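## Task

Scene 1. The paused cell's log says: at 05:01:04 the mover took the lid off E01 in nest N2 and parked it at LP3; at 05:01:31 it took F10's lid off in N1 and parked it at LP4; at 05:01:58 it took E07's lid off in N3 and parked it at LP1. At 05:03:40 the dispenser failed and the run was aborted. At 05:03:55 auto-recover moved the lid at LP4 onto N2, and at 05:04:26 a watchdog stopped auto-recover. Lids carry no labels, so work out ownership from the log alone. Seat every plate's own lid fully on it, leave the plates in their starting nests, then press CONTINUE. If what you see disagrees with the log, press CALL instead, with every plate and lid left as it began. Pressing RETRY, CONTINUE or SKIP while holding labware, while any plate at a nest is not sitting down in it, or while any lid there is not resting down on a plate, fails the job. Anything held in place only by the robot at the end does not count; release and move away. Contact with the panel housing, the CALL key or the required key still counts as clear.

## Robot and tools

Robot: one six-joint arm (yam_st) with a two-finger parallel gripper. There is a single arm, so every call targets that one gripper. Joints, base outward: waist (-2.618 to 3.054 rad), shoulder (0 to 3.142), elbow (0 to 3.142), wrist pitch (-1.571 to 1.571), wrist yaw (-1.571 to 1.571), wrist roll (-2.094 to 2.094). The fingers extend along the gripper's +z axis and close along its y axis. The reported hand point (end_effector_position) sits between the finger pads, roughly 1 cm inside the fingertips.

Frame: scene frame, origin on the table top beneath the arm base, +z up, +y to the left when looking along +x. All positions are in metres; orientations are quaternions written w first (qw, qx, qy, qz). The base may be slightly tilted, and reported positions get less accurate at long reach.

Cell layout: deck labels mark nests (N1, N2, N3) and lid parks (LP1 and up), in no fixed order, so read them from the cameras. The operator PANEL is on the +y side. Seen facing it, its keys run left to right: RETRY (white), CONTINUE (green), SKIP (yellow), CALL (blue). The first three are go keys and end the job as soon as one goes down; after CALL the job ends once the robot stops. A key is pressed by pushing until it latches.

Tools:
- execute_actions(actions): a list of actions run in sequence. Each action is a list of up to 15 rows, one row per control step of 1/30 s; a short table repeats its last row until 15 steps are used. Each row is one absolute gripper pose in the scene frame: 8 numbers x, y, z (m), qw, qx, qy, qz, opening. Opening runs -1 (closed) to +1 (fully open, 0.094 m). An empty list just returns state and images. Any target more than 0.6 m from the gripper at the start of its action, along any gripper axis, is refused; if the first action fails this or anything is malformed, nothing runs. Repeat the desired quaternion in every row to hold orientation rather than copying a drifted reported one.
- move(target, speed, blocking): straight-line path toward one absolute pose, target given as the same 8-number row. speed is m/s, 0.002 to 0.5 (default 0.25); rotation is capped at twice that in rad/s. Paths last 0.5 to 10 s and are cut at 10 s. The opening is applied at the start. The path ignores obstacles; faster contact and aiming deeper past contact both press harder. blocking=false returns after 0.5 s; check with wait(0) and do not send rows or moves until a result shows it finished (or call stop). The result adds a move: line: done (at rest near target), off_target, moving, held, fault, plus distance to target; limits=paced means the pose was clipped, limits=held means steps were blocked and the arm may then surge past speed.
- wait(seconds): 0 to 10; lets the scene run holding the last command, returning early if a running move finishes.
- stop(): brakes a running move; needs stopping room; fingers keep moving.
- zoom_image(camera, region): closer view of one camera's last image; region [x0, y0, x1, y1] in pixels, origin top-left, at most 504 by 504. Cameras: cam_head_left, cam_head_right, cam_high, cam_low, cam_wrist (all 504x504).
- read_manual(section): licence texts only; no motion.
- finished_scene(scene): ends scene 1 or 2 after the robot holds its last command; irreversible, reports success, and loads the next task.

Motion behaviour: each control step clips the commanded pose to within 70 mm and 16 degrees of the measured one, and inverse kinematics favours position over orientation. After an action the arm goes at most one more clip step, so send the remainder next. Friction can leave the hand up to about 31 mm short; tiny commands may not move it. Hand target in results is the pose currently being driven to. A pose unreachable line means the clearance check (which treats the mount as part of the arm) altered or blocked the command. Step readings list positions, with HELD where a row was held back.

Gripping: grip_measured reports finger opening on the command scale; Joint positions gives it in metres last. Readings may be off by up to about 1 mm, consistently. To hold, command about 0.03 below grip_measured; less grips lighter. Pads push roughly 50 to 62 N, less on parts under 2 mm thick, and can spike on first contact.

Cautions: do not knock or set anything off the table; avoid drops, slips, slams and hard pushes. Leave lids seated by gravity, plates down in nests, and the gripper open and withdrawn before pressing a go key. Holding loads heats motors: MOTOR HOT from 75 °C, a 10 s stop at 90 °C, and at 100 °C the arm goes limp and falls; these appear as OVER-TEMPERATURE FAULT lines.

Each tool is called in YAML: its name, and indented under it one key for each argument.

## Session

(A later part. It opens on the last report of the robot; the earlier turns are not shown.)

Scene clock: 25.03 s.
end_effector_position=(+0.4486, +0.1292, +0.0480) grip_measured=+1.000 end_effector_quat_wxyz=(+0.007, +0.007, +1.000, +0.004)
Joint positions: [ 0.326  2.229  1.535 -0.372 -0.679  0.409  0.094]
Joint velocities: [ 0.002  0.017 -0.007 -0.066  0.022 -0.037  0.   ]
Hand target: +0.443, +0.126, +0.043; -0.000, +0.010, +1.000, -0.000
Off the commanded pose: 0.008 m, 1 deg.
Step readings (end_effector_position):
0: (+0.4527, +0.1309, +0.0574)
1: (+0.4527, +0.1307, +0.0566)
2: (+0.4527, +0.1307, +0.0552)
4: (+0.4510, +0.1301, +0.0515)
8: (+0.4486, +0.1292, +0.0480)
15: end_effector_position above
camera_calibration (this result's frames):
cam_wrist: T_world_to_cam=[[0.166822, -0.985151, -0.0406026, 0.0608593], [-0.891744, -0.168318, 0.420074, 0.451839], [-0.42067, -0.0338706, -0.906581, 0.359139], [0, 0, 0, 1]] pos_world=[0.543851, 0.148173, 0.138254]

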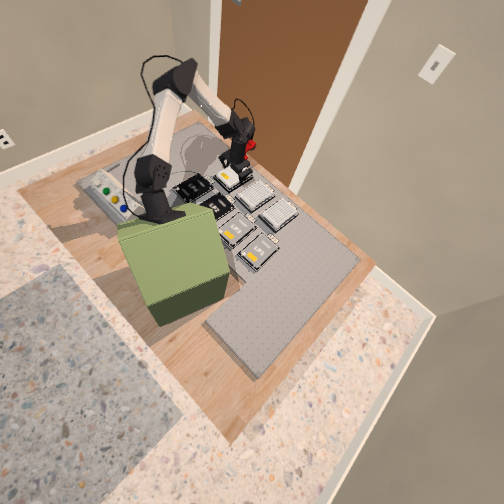

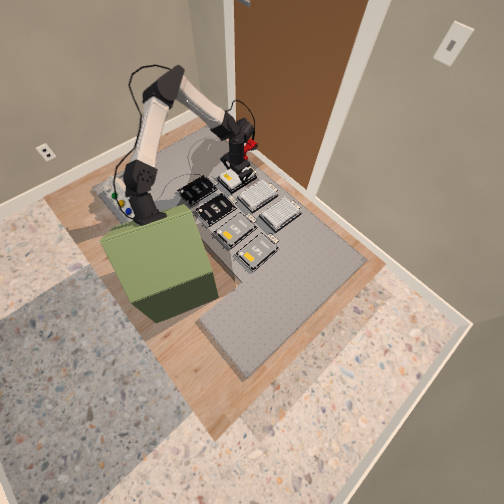

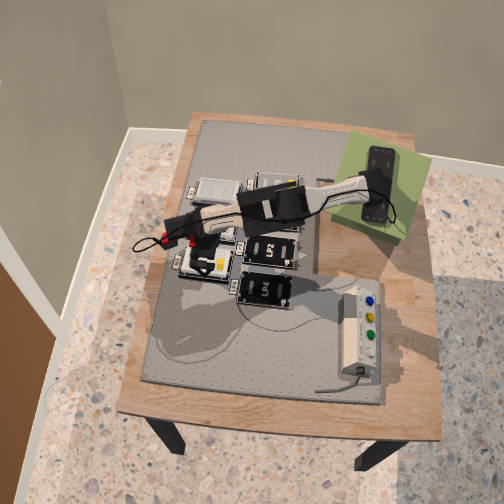

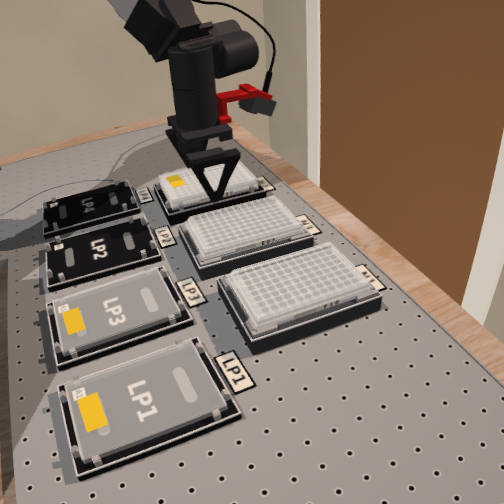

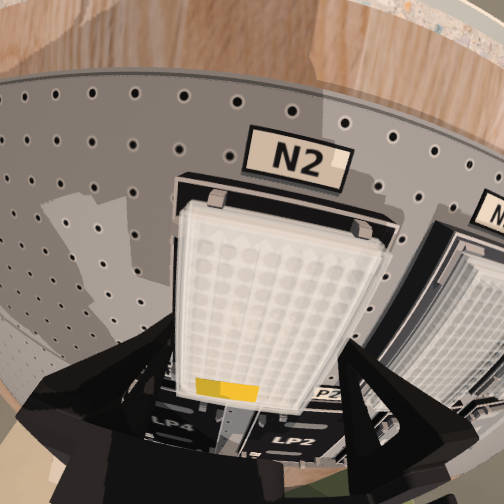

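execute_actions:
  actions:
    - [[0.443,0.126,0.048,0,0.01,1,0,1],[0.443,0.126,0.052,0,0.01,1,0,1],[0.443,0.126,0.055,0,0.01,1,0,1],[0.443,0.126,0.058,0,0.01,1,0,1]]
    - [[0.443,0.126,0.058,0,0.01,1,0,1]]

Scene clock: 26.97 s.
end_effector_position=(+0.4441, +0.1273, +0.0480) grip_measured=+1.000 end_effector_quat_wxyz=(-0.001, +0.006, +1.000, +0.000)
Joint positions: [ 0.326  2.229  1.535 -0.396 -0.679  0.393  0.094]
Joint velocities: [-0.017  0.002  0.002  0.022 -0.066 -0.037  0.   ]
Hand target: +0.443, +0.126, +0.058; +0.000, +0.010, +1.000, +0.000
Off the commanded pose: 0.010 m, 0 deg.
Step readings (end_effector_position; steps 1 to 15: 1st action; 16 to 30: 2nd action):
0: (+0.4486, +0.1292, +0.0480)
1: (+0.4486, +0.1292, +0.0480)
2: (+0.4483, +0.1291, +0.0480)
4: (+0.4472, +0.1286, +0.0480)
8: (+0.4450, +0.1277, +0.0480)
15: (+0.4441, +0.1273, +0.0480)
16: (+0.4441, +0.1273, +0.0480)
17: (+0.4441, +0.1273, +0.0480)
19: (+0.4441, +0.1273, +0.0480)
23: (+0.4441, +0.1273, +0.0480)
30: end_effector_position above
camera_calibration (this result's frames):
cam_wrist: T_world_to_cam=[[0.16795, -0.985115, -0.0366341, 0.0591036], [-0.884273, -0.166975, 0.436098, 0.4433], [-0.435723, -0.040848, -0.899153, 0.36438], [0, 0, 0, 1]] pos_world=[0.54084, 0.147128, 0.136476]

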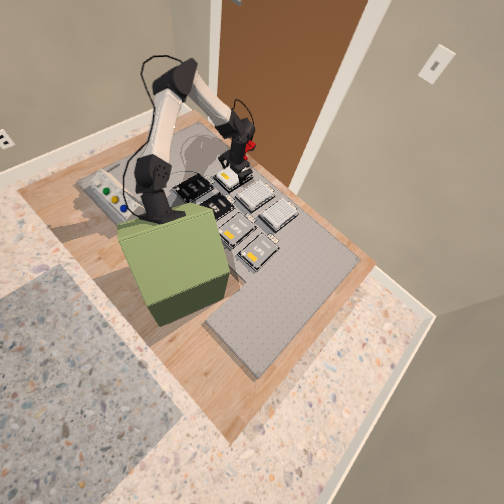

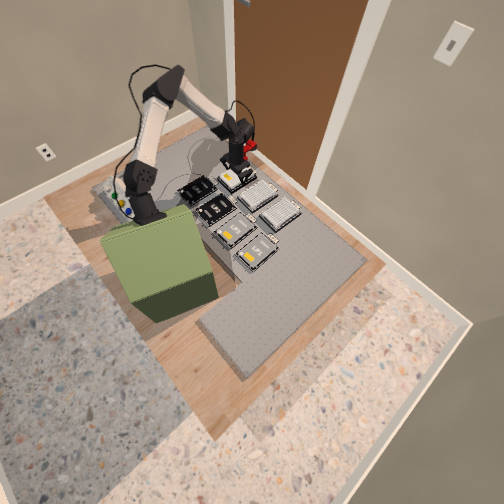

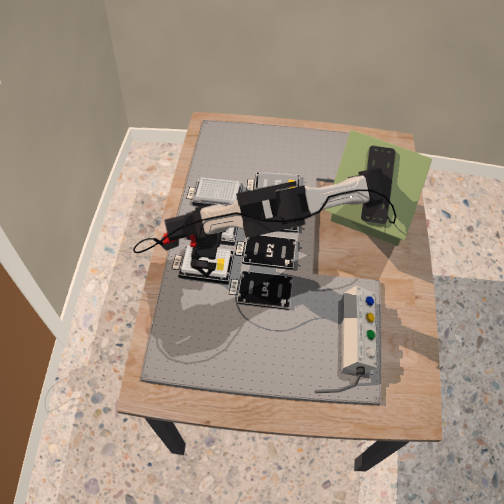

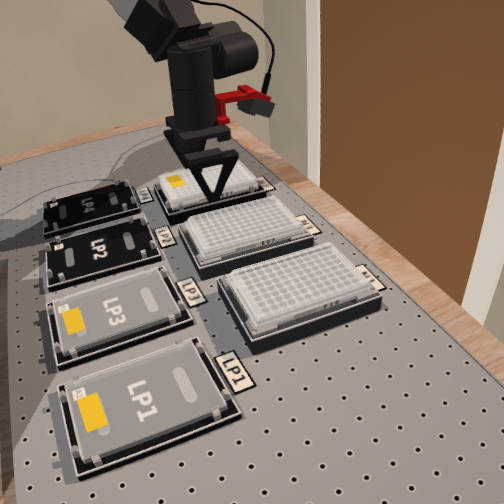

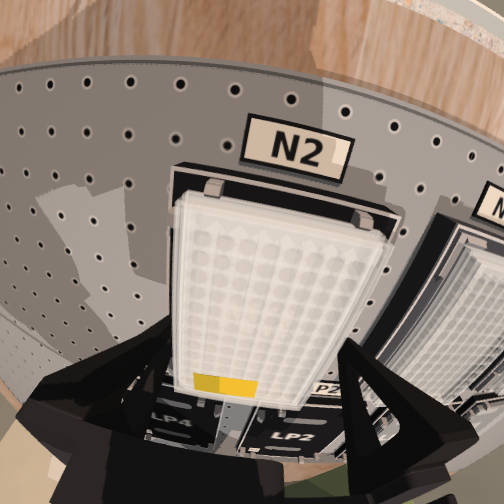

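execute_actions:
  actions:
    - [[0.449,0.132,0.058,0,0.01,1,0,1],[0.449,0.132,0.058,0,0.01,1,0,1],[0.449,0.132,0.058,0,0.01,1,0,1],[0.449,0.133,0.058,0,0.01,1,0,1],[0.45,0.133,0.060,0,0.01,1,0,1],[0.45,0.134,0.062,0,0.01,1,0,1],[0.45,0.134,0.064,0,0.01,1,0,1],[0.45,0.134,0.066,0,0.01,1,0,1],[0.45,0.134,0.068,0,0.01,1,0,1],[0.45,0.134,0.070,0,0.01,1,0,1],[0.45,0.134,0.072,0,0.01,1,0,1],[0.45,0.134,0.074,0,0.01,1,0,1],[0.45,0.134,0.076,0,0.01,1,0,1]]

Scene clock: 28.17 s.
end_effector_position=(+0.4422, +0.1275, +0.0638) grip_measured=+1.000 end_effector_quat_wxyz=(-0.006, +0.016, +1.000, -0.005)
Joint positions: [ 0.306  2.195  1.535 -0.461 -0.683  0.38   0.094]
Joint velocities: [-0.09  -0.105 -0.012 -0.11  -0.037 -0.125  0.   ]
Hand target: +0.450, +0.134, +0.076; +0.000, +0.010, +1.000, +0.000
Off the commanded pose: 0.016 m, 1 deg.
Step readings (end_effector_position):
0: (+0.4441, +0.1273, +0.0480)
1: (+0.4436, +0.1272, +0.0480)
2: (+0.4432, +0.1271, +0.0480)
4: (+0.4430, +0.1271, +0.0480)
8: (+0.4409, +0.1276, +0.0498)
15: end_effector_position above
camera_calibration (this result's frames):
cam_wrist: T_world_to_cam=[[0.147395, -0.988647, -0.0291718, 0.0692266], [-0.882831, -0.144803, 0.446813, 0.430573], [-0.445965, -0.0401042, -0.894152, 0.381924], [0, 0, 0, 1]] pos_world=[0.540244, 0.146106, 0.151132]

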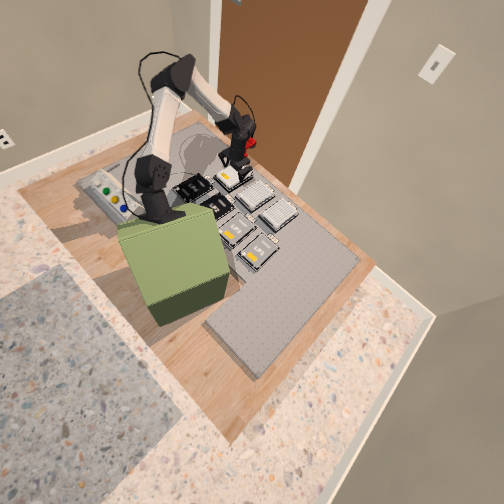

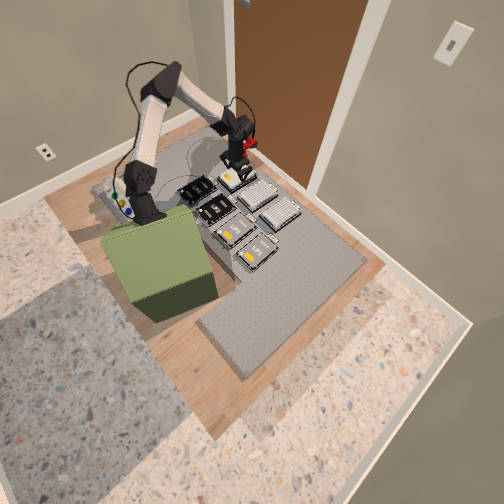

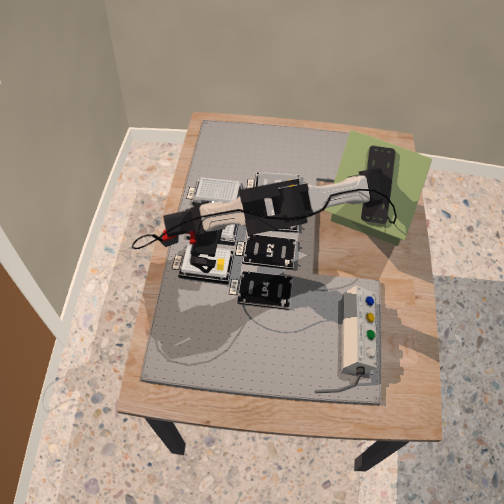

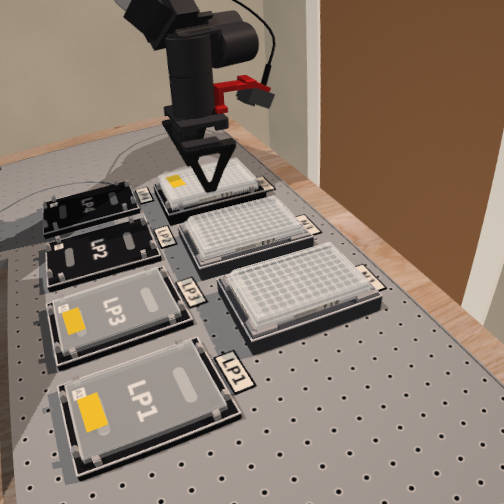

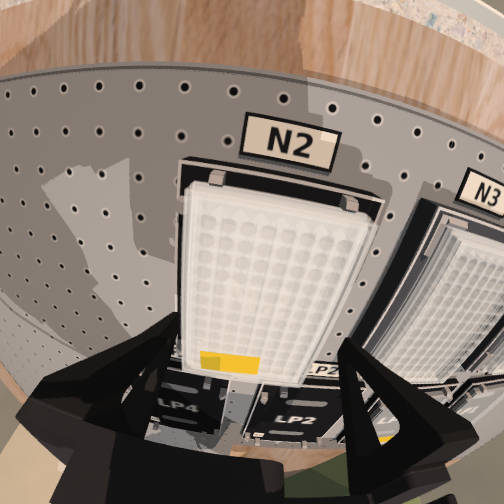

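execute_actions:
  actions:
    - [[0.45,0.134,0.076,0,0.01,1,0,1],[0.45,0.134,0.076,0,0.01,1,0,1],[0.449,0.133,0.074,0,0.01,1,0,1],[0.448,0.132,0.071,0,0.01,1,0,1],[0.447,0.131,0.068,0,0.01,1,0,1],[0.446,0.130,0.065,0,0.01,1,0,1],[0.445,0.129,0.062,0,0.01,1,0,1],[0.444,0.128,0.060,0,0.01,1,0,1],[0.443,0.127,0.058,0,0.01,1,0,1],[0.443,0.127,0.056,0,0.01,1,0,1],[0.443,0.127,0.054,0,0.01,1,0,1],[0.443,0.127,0.052,0,0.01,1,0,1],[0.443,0.127,0.050,0,0.01,1,0,1],[0.443,0.127,0.048,0,0.01,1,0,1],[0.443,0.127,0.046,0,0.01,1,0,1]]
    - [[0.443,0.127,0.044,0,0.01,1,0,1],[0.443,0.127,0.042,0,0.01,1,0,1]]

Scene clock: 29.73 s.
end_effector_position=(+0.4479, +0.1303, +0.0513) grip_measured=+1.000 end_effector_quat_wxyz=(+0.006, +0.007, +1.000, +0.003)
Joint positions: [ 0.323  2.22   1.535 -0.386 -0.681  0.405  0.094]
Joint velocities: [-0.002  0.002 -0.017 -0.007 -0.051  0.095  0.   ]
Hand target: +0.443, +0.127, +0.042; -0.000, +0.010, +1.000, -0.000
Off the commanded pose: 0.011 m, 1 deg.
Step readings (end_effector_position; steps 1 to 15: 1st action; 16 to 30: 2nd action):
0: (+0.4410, +0.1265, +0.0670)
1: (+0.4409, +0.1264, +0.0670)
2: (+0.4409, +0.1264, +0.0670)
4: (+0.4409, +0.1264, +0.0670)
8: (+0.4434, +0.1273, +0.0669)
15: (+0.4512, +0.1313, +0.0652)
16: (+0.4513, +0.1317, +0.0635)
17: (+0.4511, +0.1320, +0.0614)
19: (+0.4494, +0.1318, +0.0566)
23: (+0.4470, +0.1303, +0.0515)
30: end_effector_position above
camera_calibration (this result's frames):
cam_wrist: T_world_to_cam=[[0.165885, -0.985311, -0.0405539, 0.0625953], [-0.890621, -0.167346, 0.422834, 0.449326], [-0.42341, -0.0340237, -0.905299, 0.363069], [0, 0, 0, 1]] pos_world=[0.543523, 0.149222, 0.141234]

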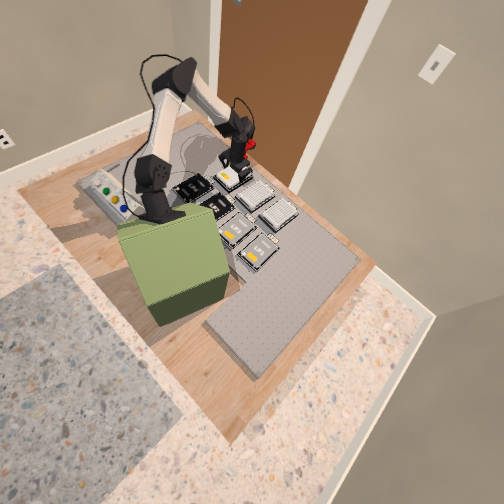

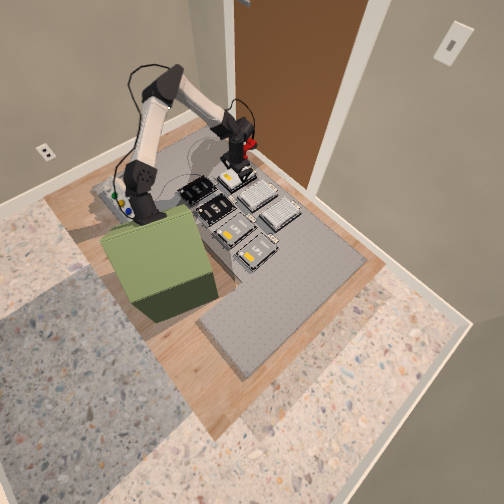

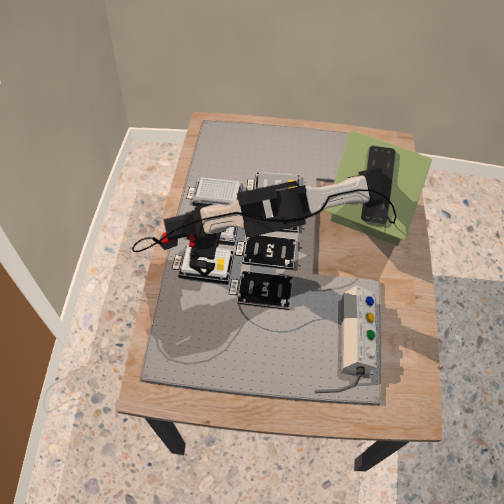

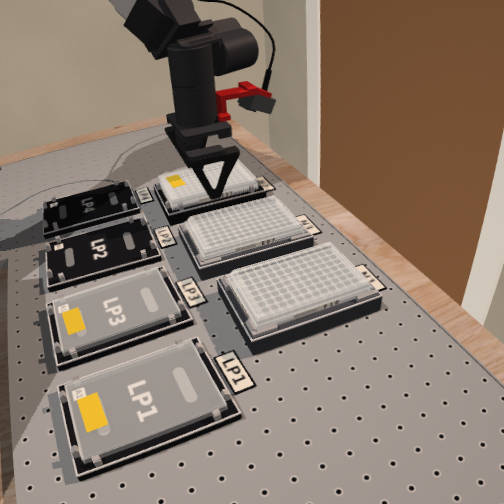

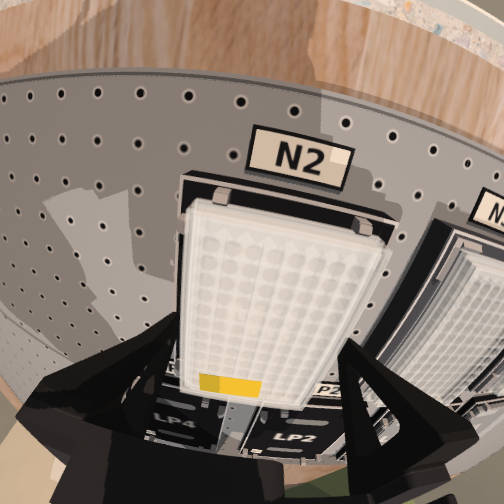

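z=0.0513. Check height.

zoom_image:
  camera: "cam_low"
  region: [160, 150, 270, 230]

Region (160, 150, 270, 230) of cam_low's 504x504 image, scaled by 4.582, with more detail than that image has; it fills the top 367 rows of this view, and the rest is white.

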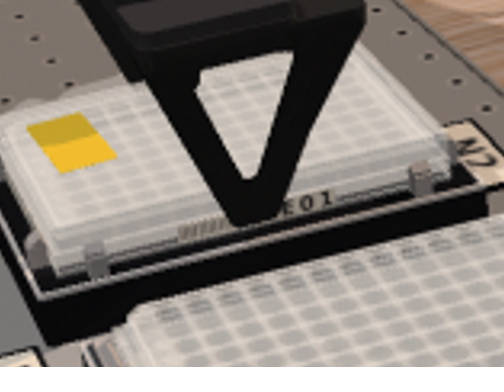

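execute_actions:
  actions:
    - [[0.443,0.127,0.042,0,0.01,1,0,0.9],[0.443,0.127,0.042,0,0.01,1,0,0.86],[0.443,0.127,0.042,0,0.01,1,0,0.83],[0.443,0.127,0.042,0,0.01,1,0,0.80],[0.443,0.127,0.042,0,0.01,1,0,0.78]]
    - [[0.443,0.127,0.042,0,0.01,1,0,0.78]]

Scene clock: 31.60 s.
end_effector_position=(+0.4486, +0.1310, +0.0511) grip_measured=+0.797 end_effector_quat_wxyz=(+0.007, +0.006, +1.000, +0.004)
Joint positions: [ 0.324  2.22   1.535 -0.382 -0.682  0.406  0.084]
Joint velocities: [ 0.007 -0.017  0.007 -0.051  0.037 -0.007  0.   ]
Hand target: +0.443, +0.127, +0.042; -0.000, +0.010, +1.000, -0.000
Off the commanded pose: 0.011 m, 1 deg.
Step readings (end_effector_position; steps 1 to 15: 1st action; 16 to 30: 2nd action):
0: (+0.4483, +0.1304, +0.0513)
1: (+0.4483, +0.1304, +0.0513)
2: (+0.4483, +0.1304, +0.0513)
4: (+0.4485, +0.1309, +0.0512)
8: (+0.4486, +0.1310, +0.0511)
15: (+0.4486, +0.1310, +0.0511)
16: (+0.4486, +0.1310, +0.0511)
17: (+0.4486, +0.1310, +0.0511)
19: (+0.4486, +0.1310, +0.0511)
23: (+0.4486, +0.1310, +0.0511)
30: end_effector_position above
camera_calibration (this result's frames):
cam_wrist: T_world_to_cam=[[0.168223, -0.98484, -0.0423187, 0.0622086], [-0.891284, -0.170301, 0.42025, 0.450923], [-0.421086, -0.032978, -0.906421, 0.362063], [0, 0, 0, 1]] pos_world=[0.543895, 0.149998, 0.141314]

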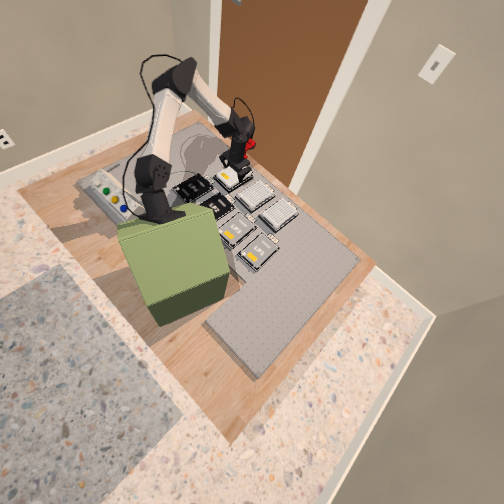

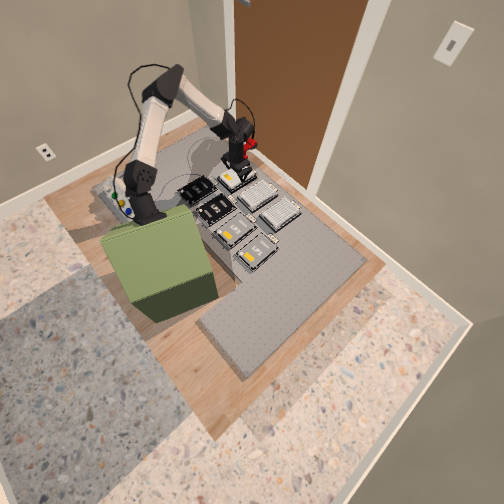

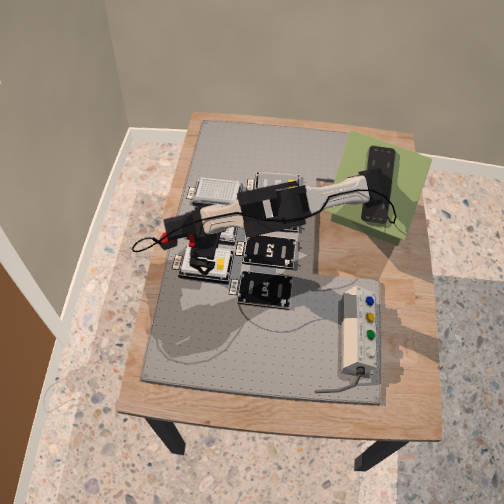

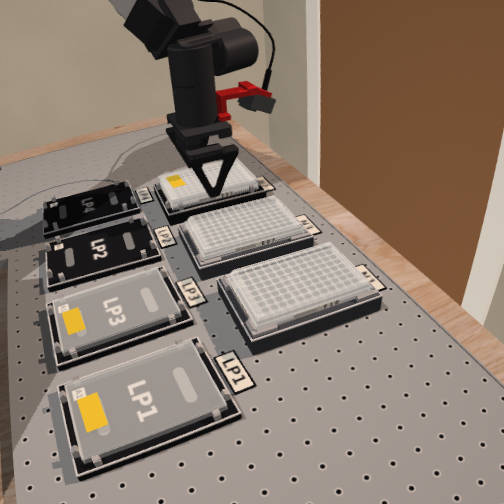

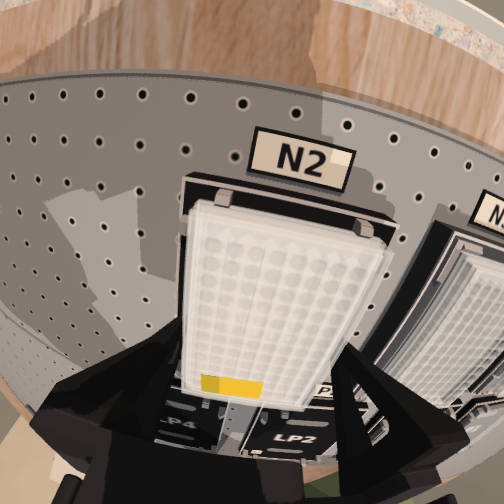

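execute_actions:
  actions:
    - [[0.444,0.128,0.044,0,0.01,1,0,0.77],[0.445,0.129,0.046,0,0.01,1,0,0.77],[0.446,0.130,0.048,0,0.01,1,0,0.77],[0.448,0.131,0.051,0,0.01,1,0,0.77],[0.450,0.132,0.054,0,0.01,1,0,0.77],[0.452,0.133,0.057,0,0.01,1,0,0.77],[0.453,0.134,0.060,0,0.01,1,0,0.77],[0.454,0.135,0.063,0,0.01,1,0,0.77],[0.455,0.136,0.066,0,0.01,1,0,0.77],[0.456,0.137,0.069,0,0.01,1,0,0.77],[0.456,0.137,0.072,0,0.01,1,0,0.77],[0.456,0.137,0.075,0,0.01,1,0,0.77],[0.456,0.137,0.078,0,0.01,1,0,0.77],[0.456,0.137,0.081,0,0.01,1,0,0.77],[0.456,0.137,0.084,0,0.01,1,0,0.77]]
    - [[0.456,0.137,0.086,0,0.01,1,0,0.77]]

Scene clock: 33.33 s.
end_effector_position=(+0.4449, +0.1283, +0.0750) grip_measured=+0.792 end_effector_quat_wxyz=(-0.012, +0.020, +1.000, -0.007)
Joint positions: [ 0.289  2.188  1.569 -0.53  -0.691  0.358  0.084]
Joint velocities: [-0.012  0.002 -0.027 -0.022  0.037 -0.11   0.   ]
Hand target: +0.455, +0.137, +0.086; -0.000, +0.010, +1.000, +0.000
Off the commanded pose: 0.018 m, 2 deg.
Step readings (end_effector_position; steps 1 to 15: 1st action; 16 to 30: 2nd action):
0: (+0.4486, +0.1310, +0.0511)
1: (+0.4486, +0.1310, +0.0511)
2: (+0.4486, +0.1310, +0.0511)
4: (+0.4483, +0.1309, +0.0511)
8: (+0.4485, +0.1320, +0.0527)
15: (+0.4477, +0.1311, +0.0634)
16: (+0.4475, +0.1307, +0.0661)
17: (+0.4475, +0.1303, +0.0687)
19: (+0.4481, +0.1298, +0.0730)
23: (+0.4470, +0.1288, +0.0750)
30: end_effector_position above
camera_calibration (this result's frames):
cam_wrist: T_world_to_cam=[[0.13981, -0.989812, -0.0269457, 0.0732732], [-0.878804, -0.136578, 0.45722, 0.424444], [-0.456242, -0.040244, -0.888945, 0.397406], [0, 0, 0, 1]] pos_world=[0.544072, 0.146489, 0.161183]

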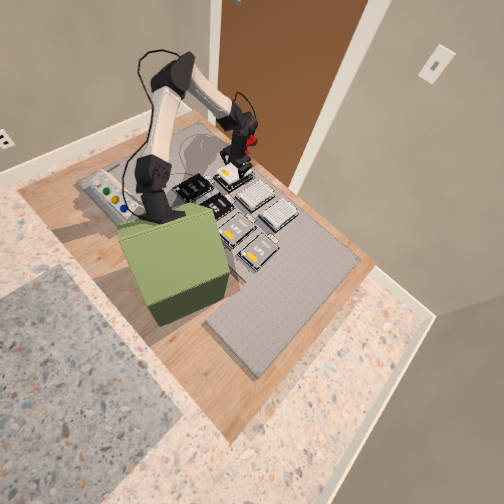

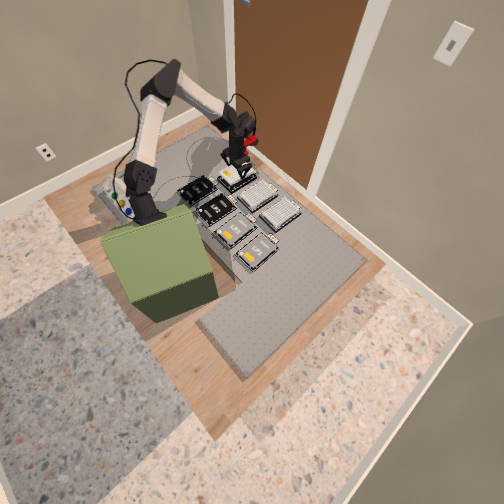

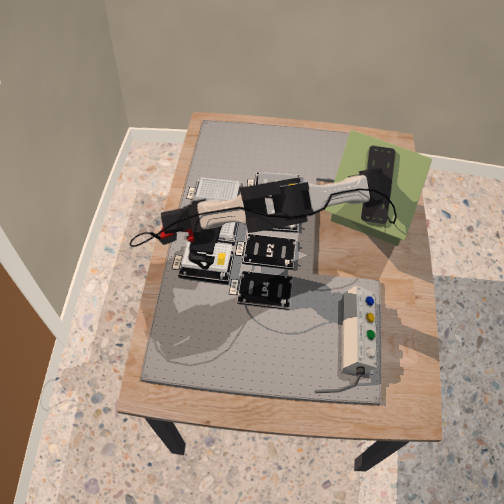

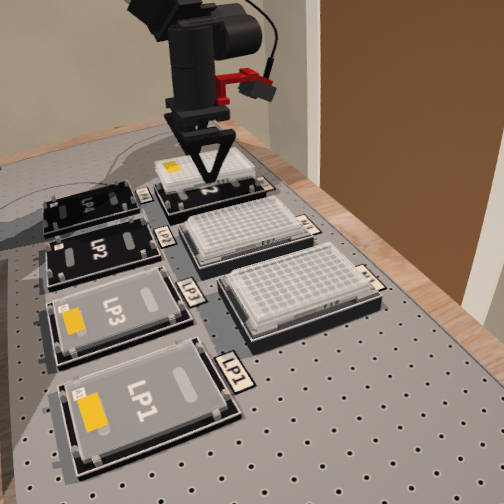

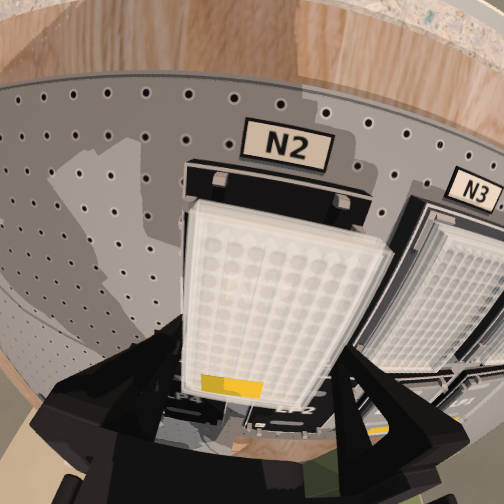

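zoom_image:
  camera: "cam_low"
  region: [140, 120, 280, 230]

Region (140, 120, 280, 230) of cam_low's 504x504 image, scaled by 3.600, with more detail than that image has; it fills the top 396 rows of this view, and the rest is white.

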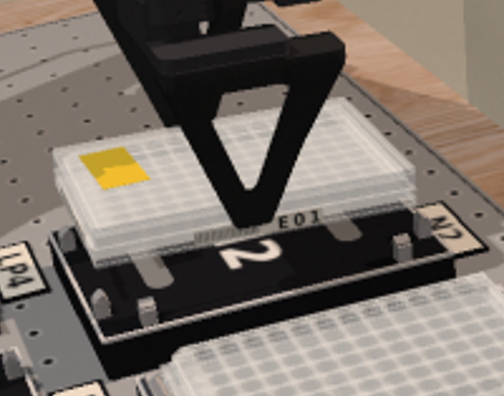

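execute_actions:
  actions:
    - [[0.455,0.136,0.084,0,0.01,1,0,0.77],[0.454,0.135,0.082,0,0.01,1,0,0.77],[0.453,0.134,0.080,0,0.01,1,0,0.77],[0.452,0.133,0.078,0,0.01,1,0,0.77],[0.451,0.132,0.076,0,0.01,1,0,0.77],[0.450,0.131,0.074,0,0.01,1,0,0.77],[0.449,0.130,0.072,0,0.01,1,0,0.77],[0.448,0.129,0.070,0,0.01,1,0,0.77],[0.447,0.129,0.068,0,0.01,1,0,0.77],[0.446,0.128,0.066,0,0.01,1,0,0.77],[0.445,0.128,0.064,0,0.01,1,0,0.77],[0.444,0.127,0.062,0,0.01,1,0,0.77],[0.443,0.127,0.060,0,0.01,1,0,0.77],[0.442,0.127,0.058,0,0.01,1,0,0.77],[0.442,0.127,0.056,0,0.01,1,0,0.77]]
    - [[0.442,0.127,0.055,0,0.01,1,0,0.77],[0.442,0.127,0.054,0,0.01,1,0,0.77],[0.442,0.127,0.053,0,0.01,1,0,0.77]]

Scene clock: 36.53 s.
end_effector_position=(+0.4534, +0.1372, +0.0657) grip_measured=+0.792 end_effector_quat_wxyz=(+0.014, -0.001, +1.000, +0.007)
Joint positions: [ 0.31   2.188  1.541 -0.412 -0.688  0.387  0.084]
Joint velocities: [ 0.002  0.002  0.012  0.022  0.007 -0.007 -0.001]
Hand target: +0.442, +0.127, +0.053; -0.000, +0.010, +1.000, +0.000
Off the commanded pose: 0.020 m, 2 deg.
Step readings (end_effector_position; steps 1 to 15: 1st action; 16 to 30: 2nd action):
0: (+0.4444, +0.1282, +0.0751)
1: (+0.4444, +0.1282, +0.0751)
2: (+0.4444, +0.1282, +0.0751)
4: (+0.4448, +0.1283, +0.0750)
8: (+0.4485, +0.1296, +0.0750)
15: (+0.4537, +0.1306, +0.0719)
16: (+0.4526, +0.1308, +0.0706)
17: (+0.4515, +0.1313, +0.0693)
19: (+0.4508, +0.1335, +0.0673)
23: (+0.4520, +0.1367, +0.0656)
30: end_effector_position above
camera_calibration (this result's frames):
cam_wrist: T_world_to_cam=[[0.182978, -0.982098, -0.0447496, 0.0611998], [-0.894097, -0.185164, 0.407804, 0.454281], [-0.40879, -0.0346085, -0.911972, 0.372537], [0, 0, 0, 1]] pos_world=[0.547263, 0.157114, 0.157224]

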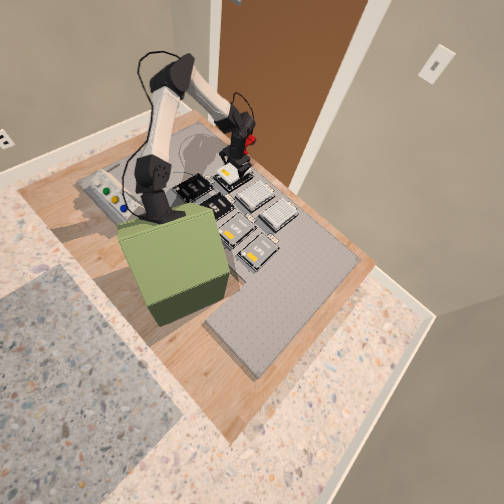

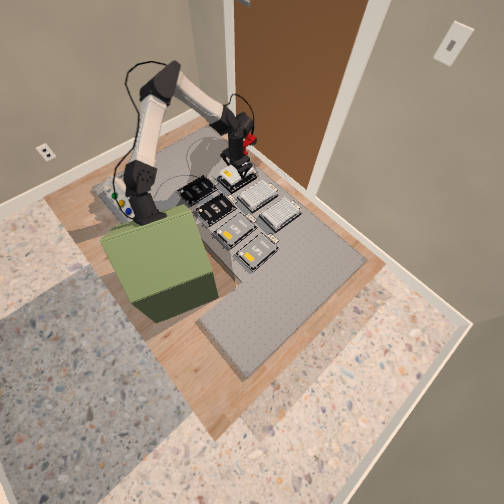

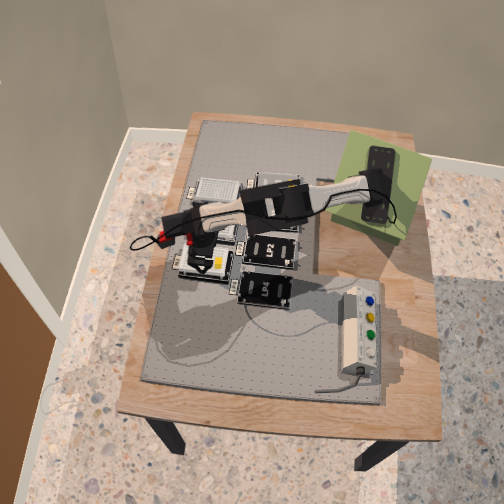

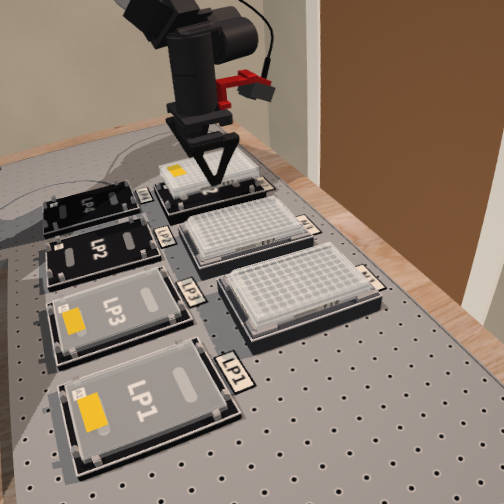

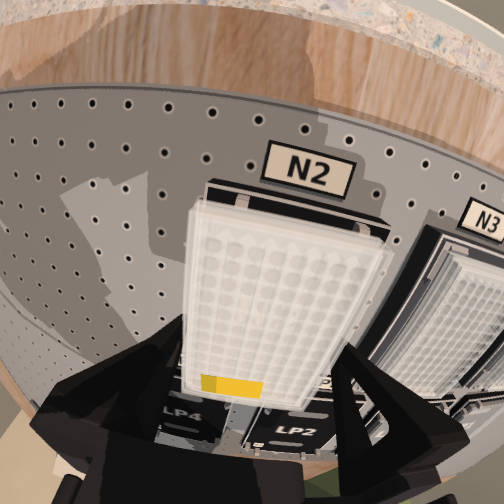

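execute_actions:
  actions:
    - [[0.442,0.1262,0.052,0,0.01,1,0,0.77],[0.442,0.1255,0.051,0,0.01,1,0,0.77],[0.442,0.125,0.0505,0,0.01,1,0,0.77]]

Scene clock: 38.40 s.
end_effector_position=(+0.4552, +0.1379, +0.0657) grip_measured=+0.792 end_effector_quat_wxyz=(+0.017, -0.004, +1.000, +0.008)
Joint positions: [ 0.31   2.188  1.541 -0.403 -0.688  0.388  0.084]
Joint velocities: [ 0.012  0.007  0.007 -0.007 -0.022  0.051 -0.002]
Hand target: +0.442, +0.125, +0.051; -0.000, +0.010, +1.000, -0.000
Off the commanded pose: 0.024 m, 3 deg.
Step readings (end_effector_position):
0: (+0.4537, +0.1373, +0.0657)
1: (+0.4538, +0.1373, +0.0657)
2: (+0.4539, +0.1374, +0.0657)
4: (+0.4544, +0.1375, +0.0657)
8: (+0.4550, +0.1378, +0.0657)
15: end_effector_position above
camera_calibration (this result's frames):
cam_wrist: T_world_to_cam=[[0.187837, -0.981138, -0.0456692, 0.0592459], [-0.895957, -0.190211, 0.401348, 0.45793], [-0.402465, -0.0344705, -0.914786, 0.37063], [0, 0, 0, 1]] pos_world=[0.548323, 0.158007, 0.157964]

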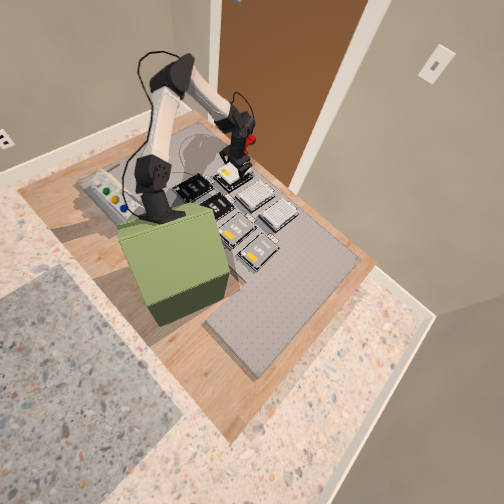

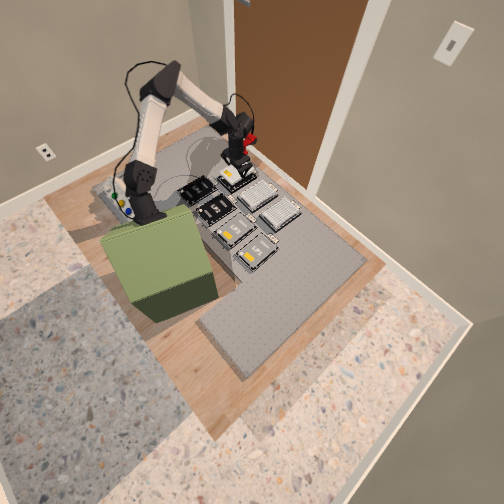

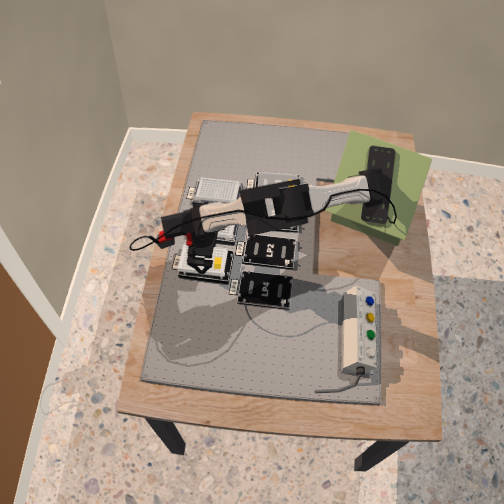

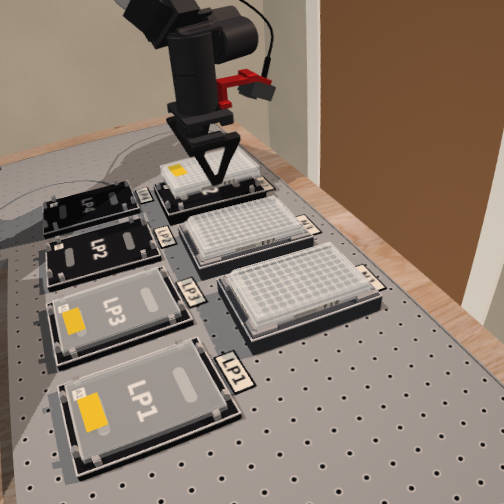

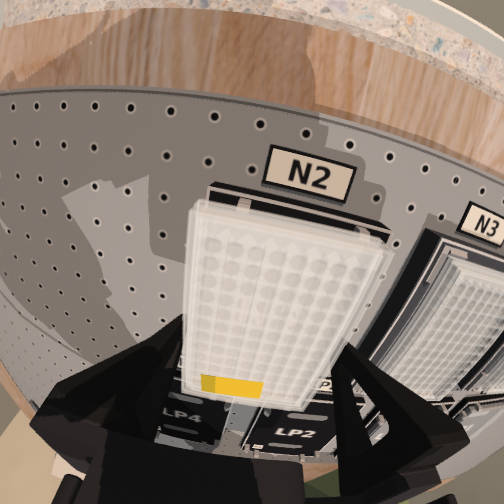

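execute_actions:
  actions:
    - [[0.442,0.1225,0.0475,0,0.01,1,0,0.77]]

Scene clock: 40.30 s.
end_effector_position=(+0.4537, +0.1312, +0.0588) grip_measured=+0.792 end_effector_quat_wxyz=(+0.013, +0.001, +1.000, +0.006)
Joint positions: [ 0.31   2.21   1.541 -0.391 -0.688  0.391  0.084]
Joint velocities: [-0.002 -0.007 -0.007 -0.037 -0.007  0.051  0.   ]
Hand target: +0.442, +0.123, +0.048; -0.000, +0.010, +1.000, -0.000
Off the commanded pose: 0.018 m, 2 deg.
Step readings (end_effector_position):
0: (+0.4553, +0.1379, +0.0657)
1: (+0.4553, +0.1375, +0.0653)
2: (+0.4556, +0.1369, +0.0645)
4: (+0.4549, +0.1347, +0.0622)
8: (+0.4532, +0.1310, +0.0588)
15: end_effector_position above
camera_calibration (this result's frames):
cam_wrist: T_world_to_cam=[[0.179095, -0.982848, -0.0439966, 0.0567202], [-0.894693, -0.181306, 0.408231, 0.455972], [-0.409205, -0.0337487, -0.911818, 0.366251], [0, 0, 0, 1]] pos_world=[0.547669, 0.150778, 0.150308]

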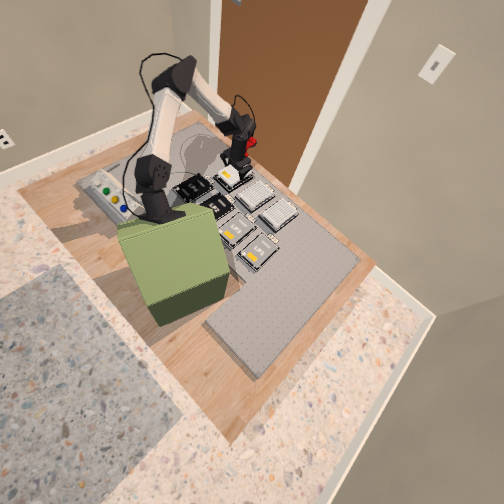

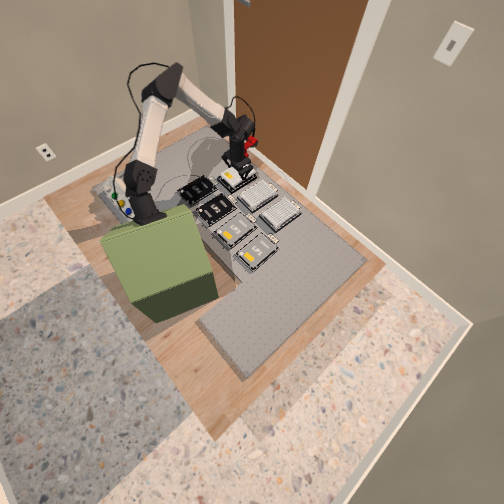

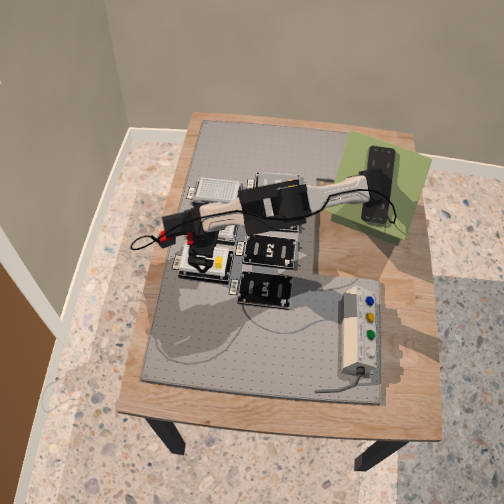

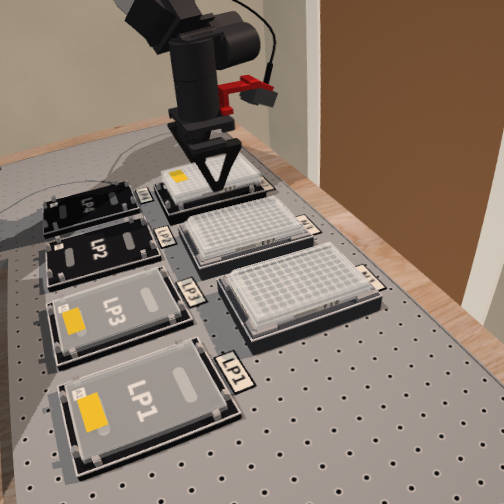

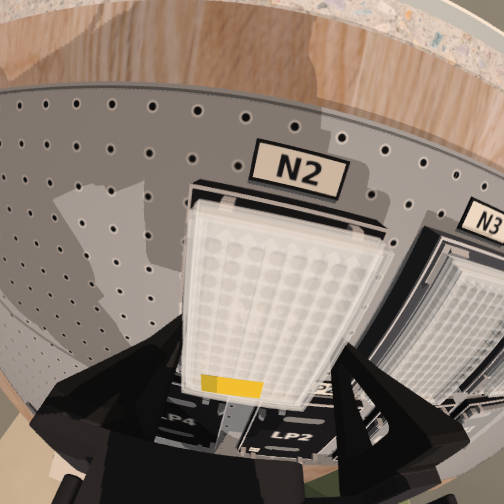

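execute_actions:
  actions:
    - [[0.438,0.1215,0.0482,0,0.01,1,0,0.77],[0.434,0.1205,0.049,0,0.01,1,0,0.77]]

Scene clock: 41.57 s.
end_effector_position=(+0.4519, +0.1303, +0.0568) grip_measured=+0.792 end_effector_quat_wxyz=(+0.019, -0.000, +1.000, +0.013)
Joint positions: [ 0.31   2.204  1.509 -0.344 -0.696  0.401  0.084]
Joint velocities: [-0.002 -0.017 -0.002  0.007 -0.022  0.022 -0.002]
Hand target: +0.434, +0.121, +0.049; -0.000, +0.010, +1.000, -0.000
Off the commanded pose: 0.022 m, 3 deg.
Step readings (end_effector_position):
0: (+0.4537, +0.1312, +0.0588)
1: (+0.4533, +0.1307, +0.0584)
2: (+0.4525, +0.1301, +0.0578)
4: (+0.4517, +0.1303, +0.0572)
8: (+0.4518, +0.1303, +0.0570)
15: end_effector_position above
camera_calibration (this result's frames):
cam_wrist: T_world_to_cam=[[0.18192, -0.981758, -0.0552845, 0.0553043], [-0.898538, -0.18881, 0.396207, 0.458363], [-0.399418, -0.0224027, -0.916495, 0.35803], [0, 0, 0, 1]] pos_world=[0.544799, 0.14886, 0.149584]

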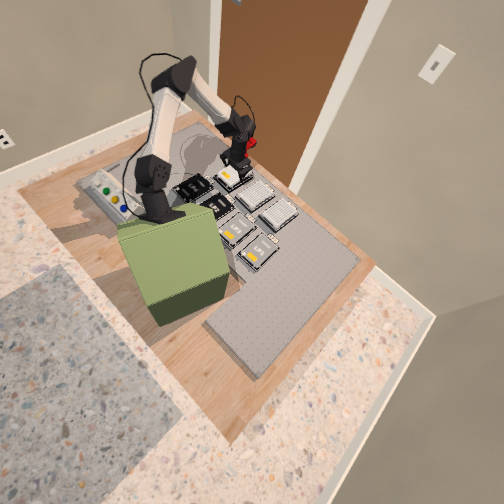

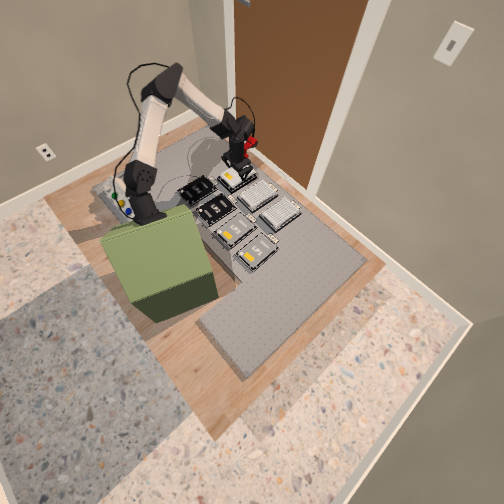

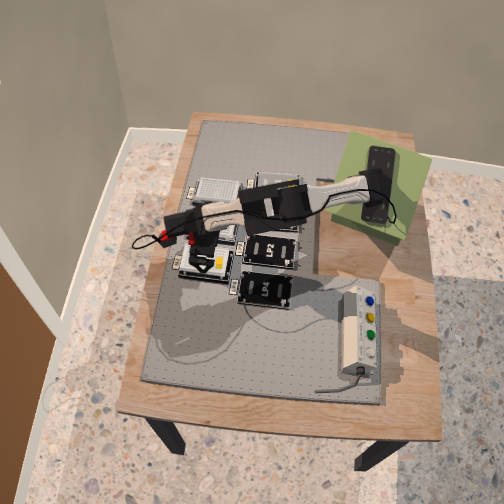

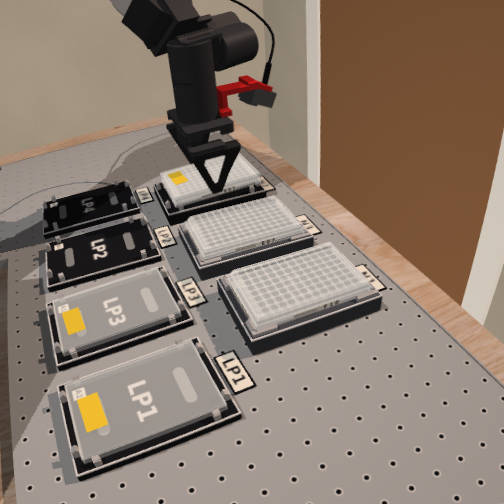

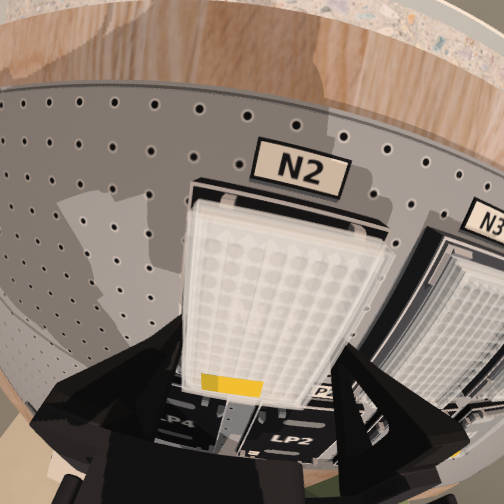

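zoom_image:
  camera: "cam_low"
  region: [140, 130, 280, 235]

zoom_image:
  camera: "cam_wrist"
  region: [160, 160, 420, 420]

Region (140, 130, 280, 235) of cam_low's 504x504 image, scaled by 3.600, with more detail than that image has; it fills the top 378 rows of this view, and the rest is white.

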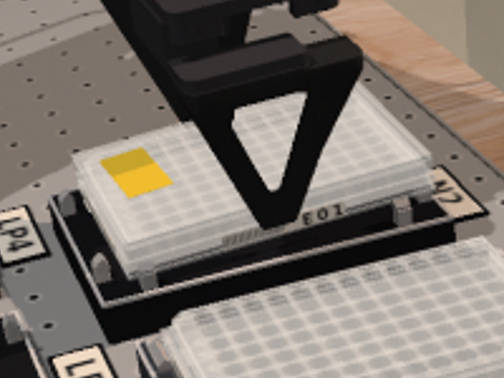

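Region (160, 160, 420, 420) of cam_wrist's 504x504 image, scaled by 1.938, with more detail than that image has.

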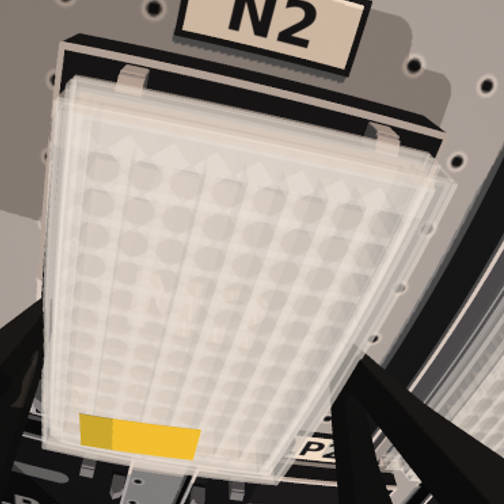

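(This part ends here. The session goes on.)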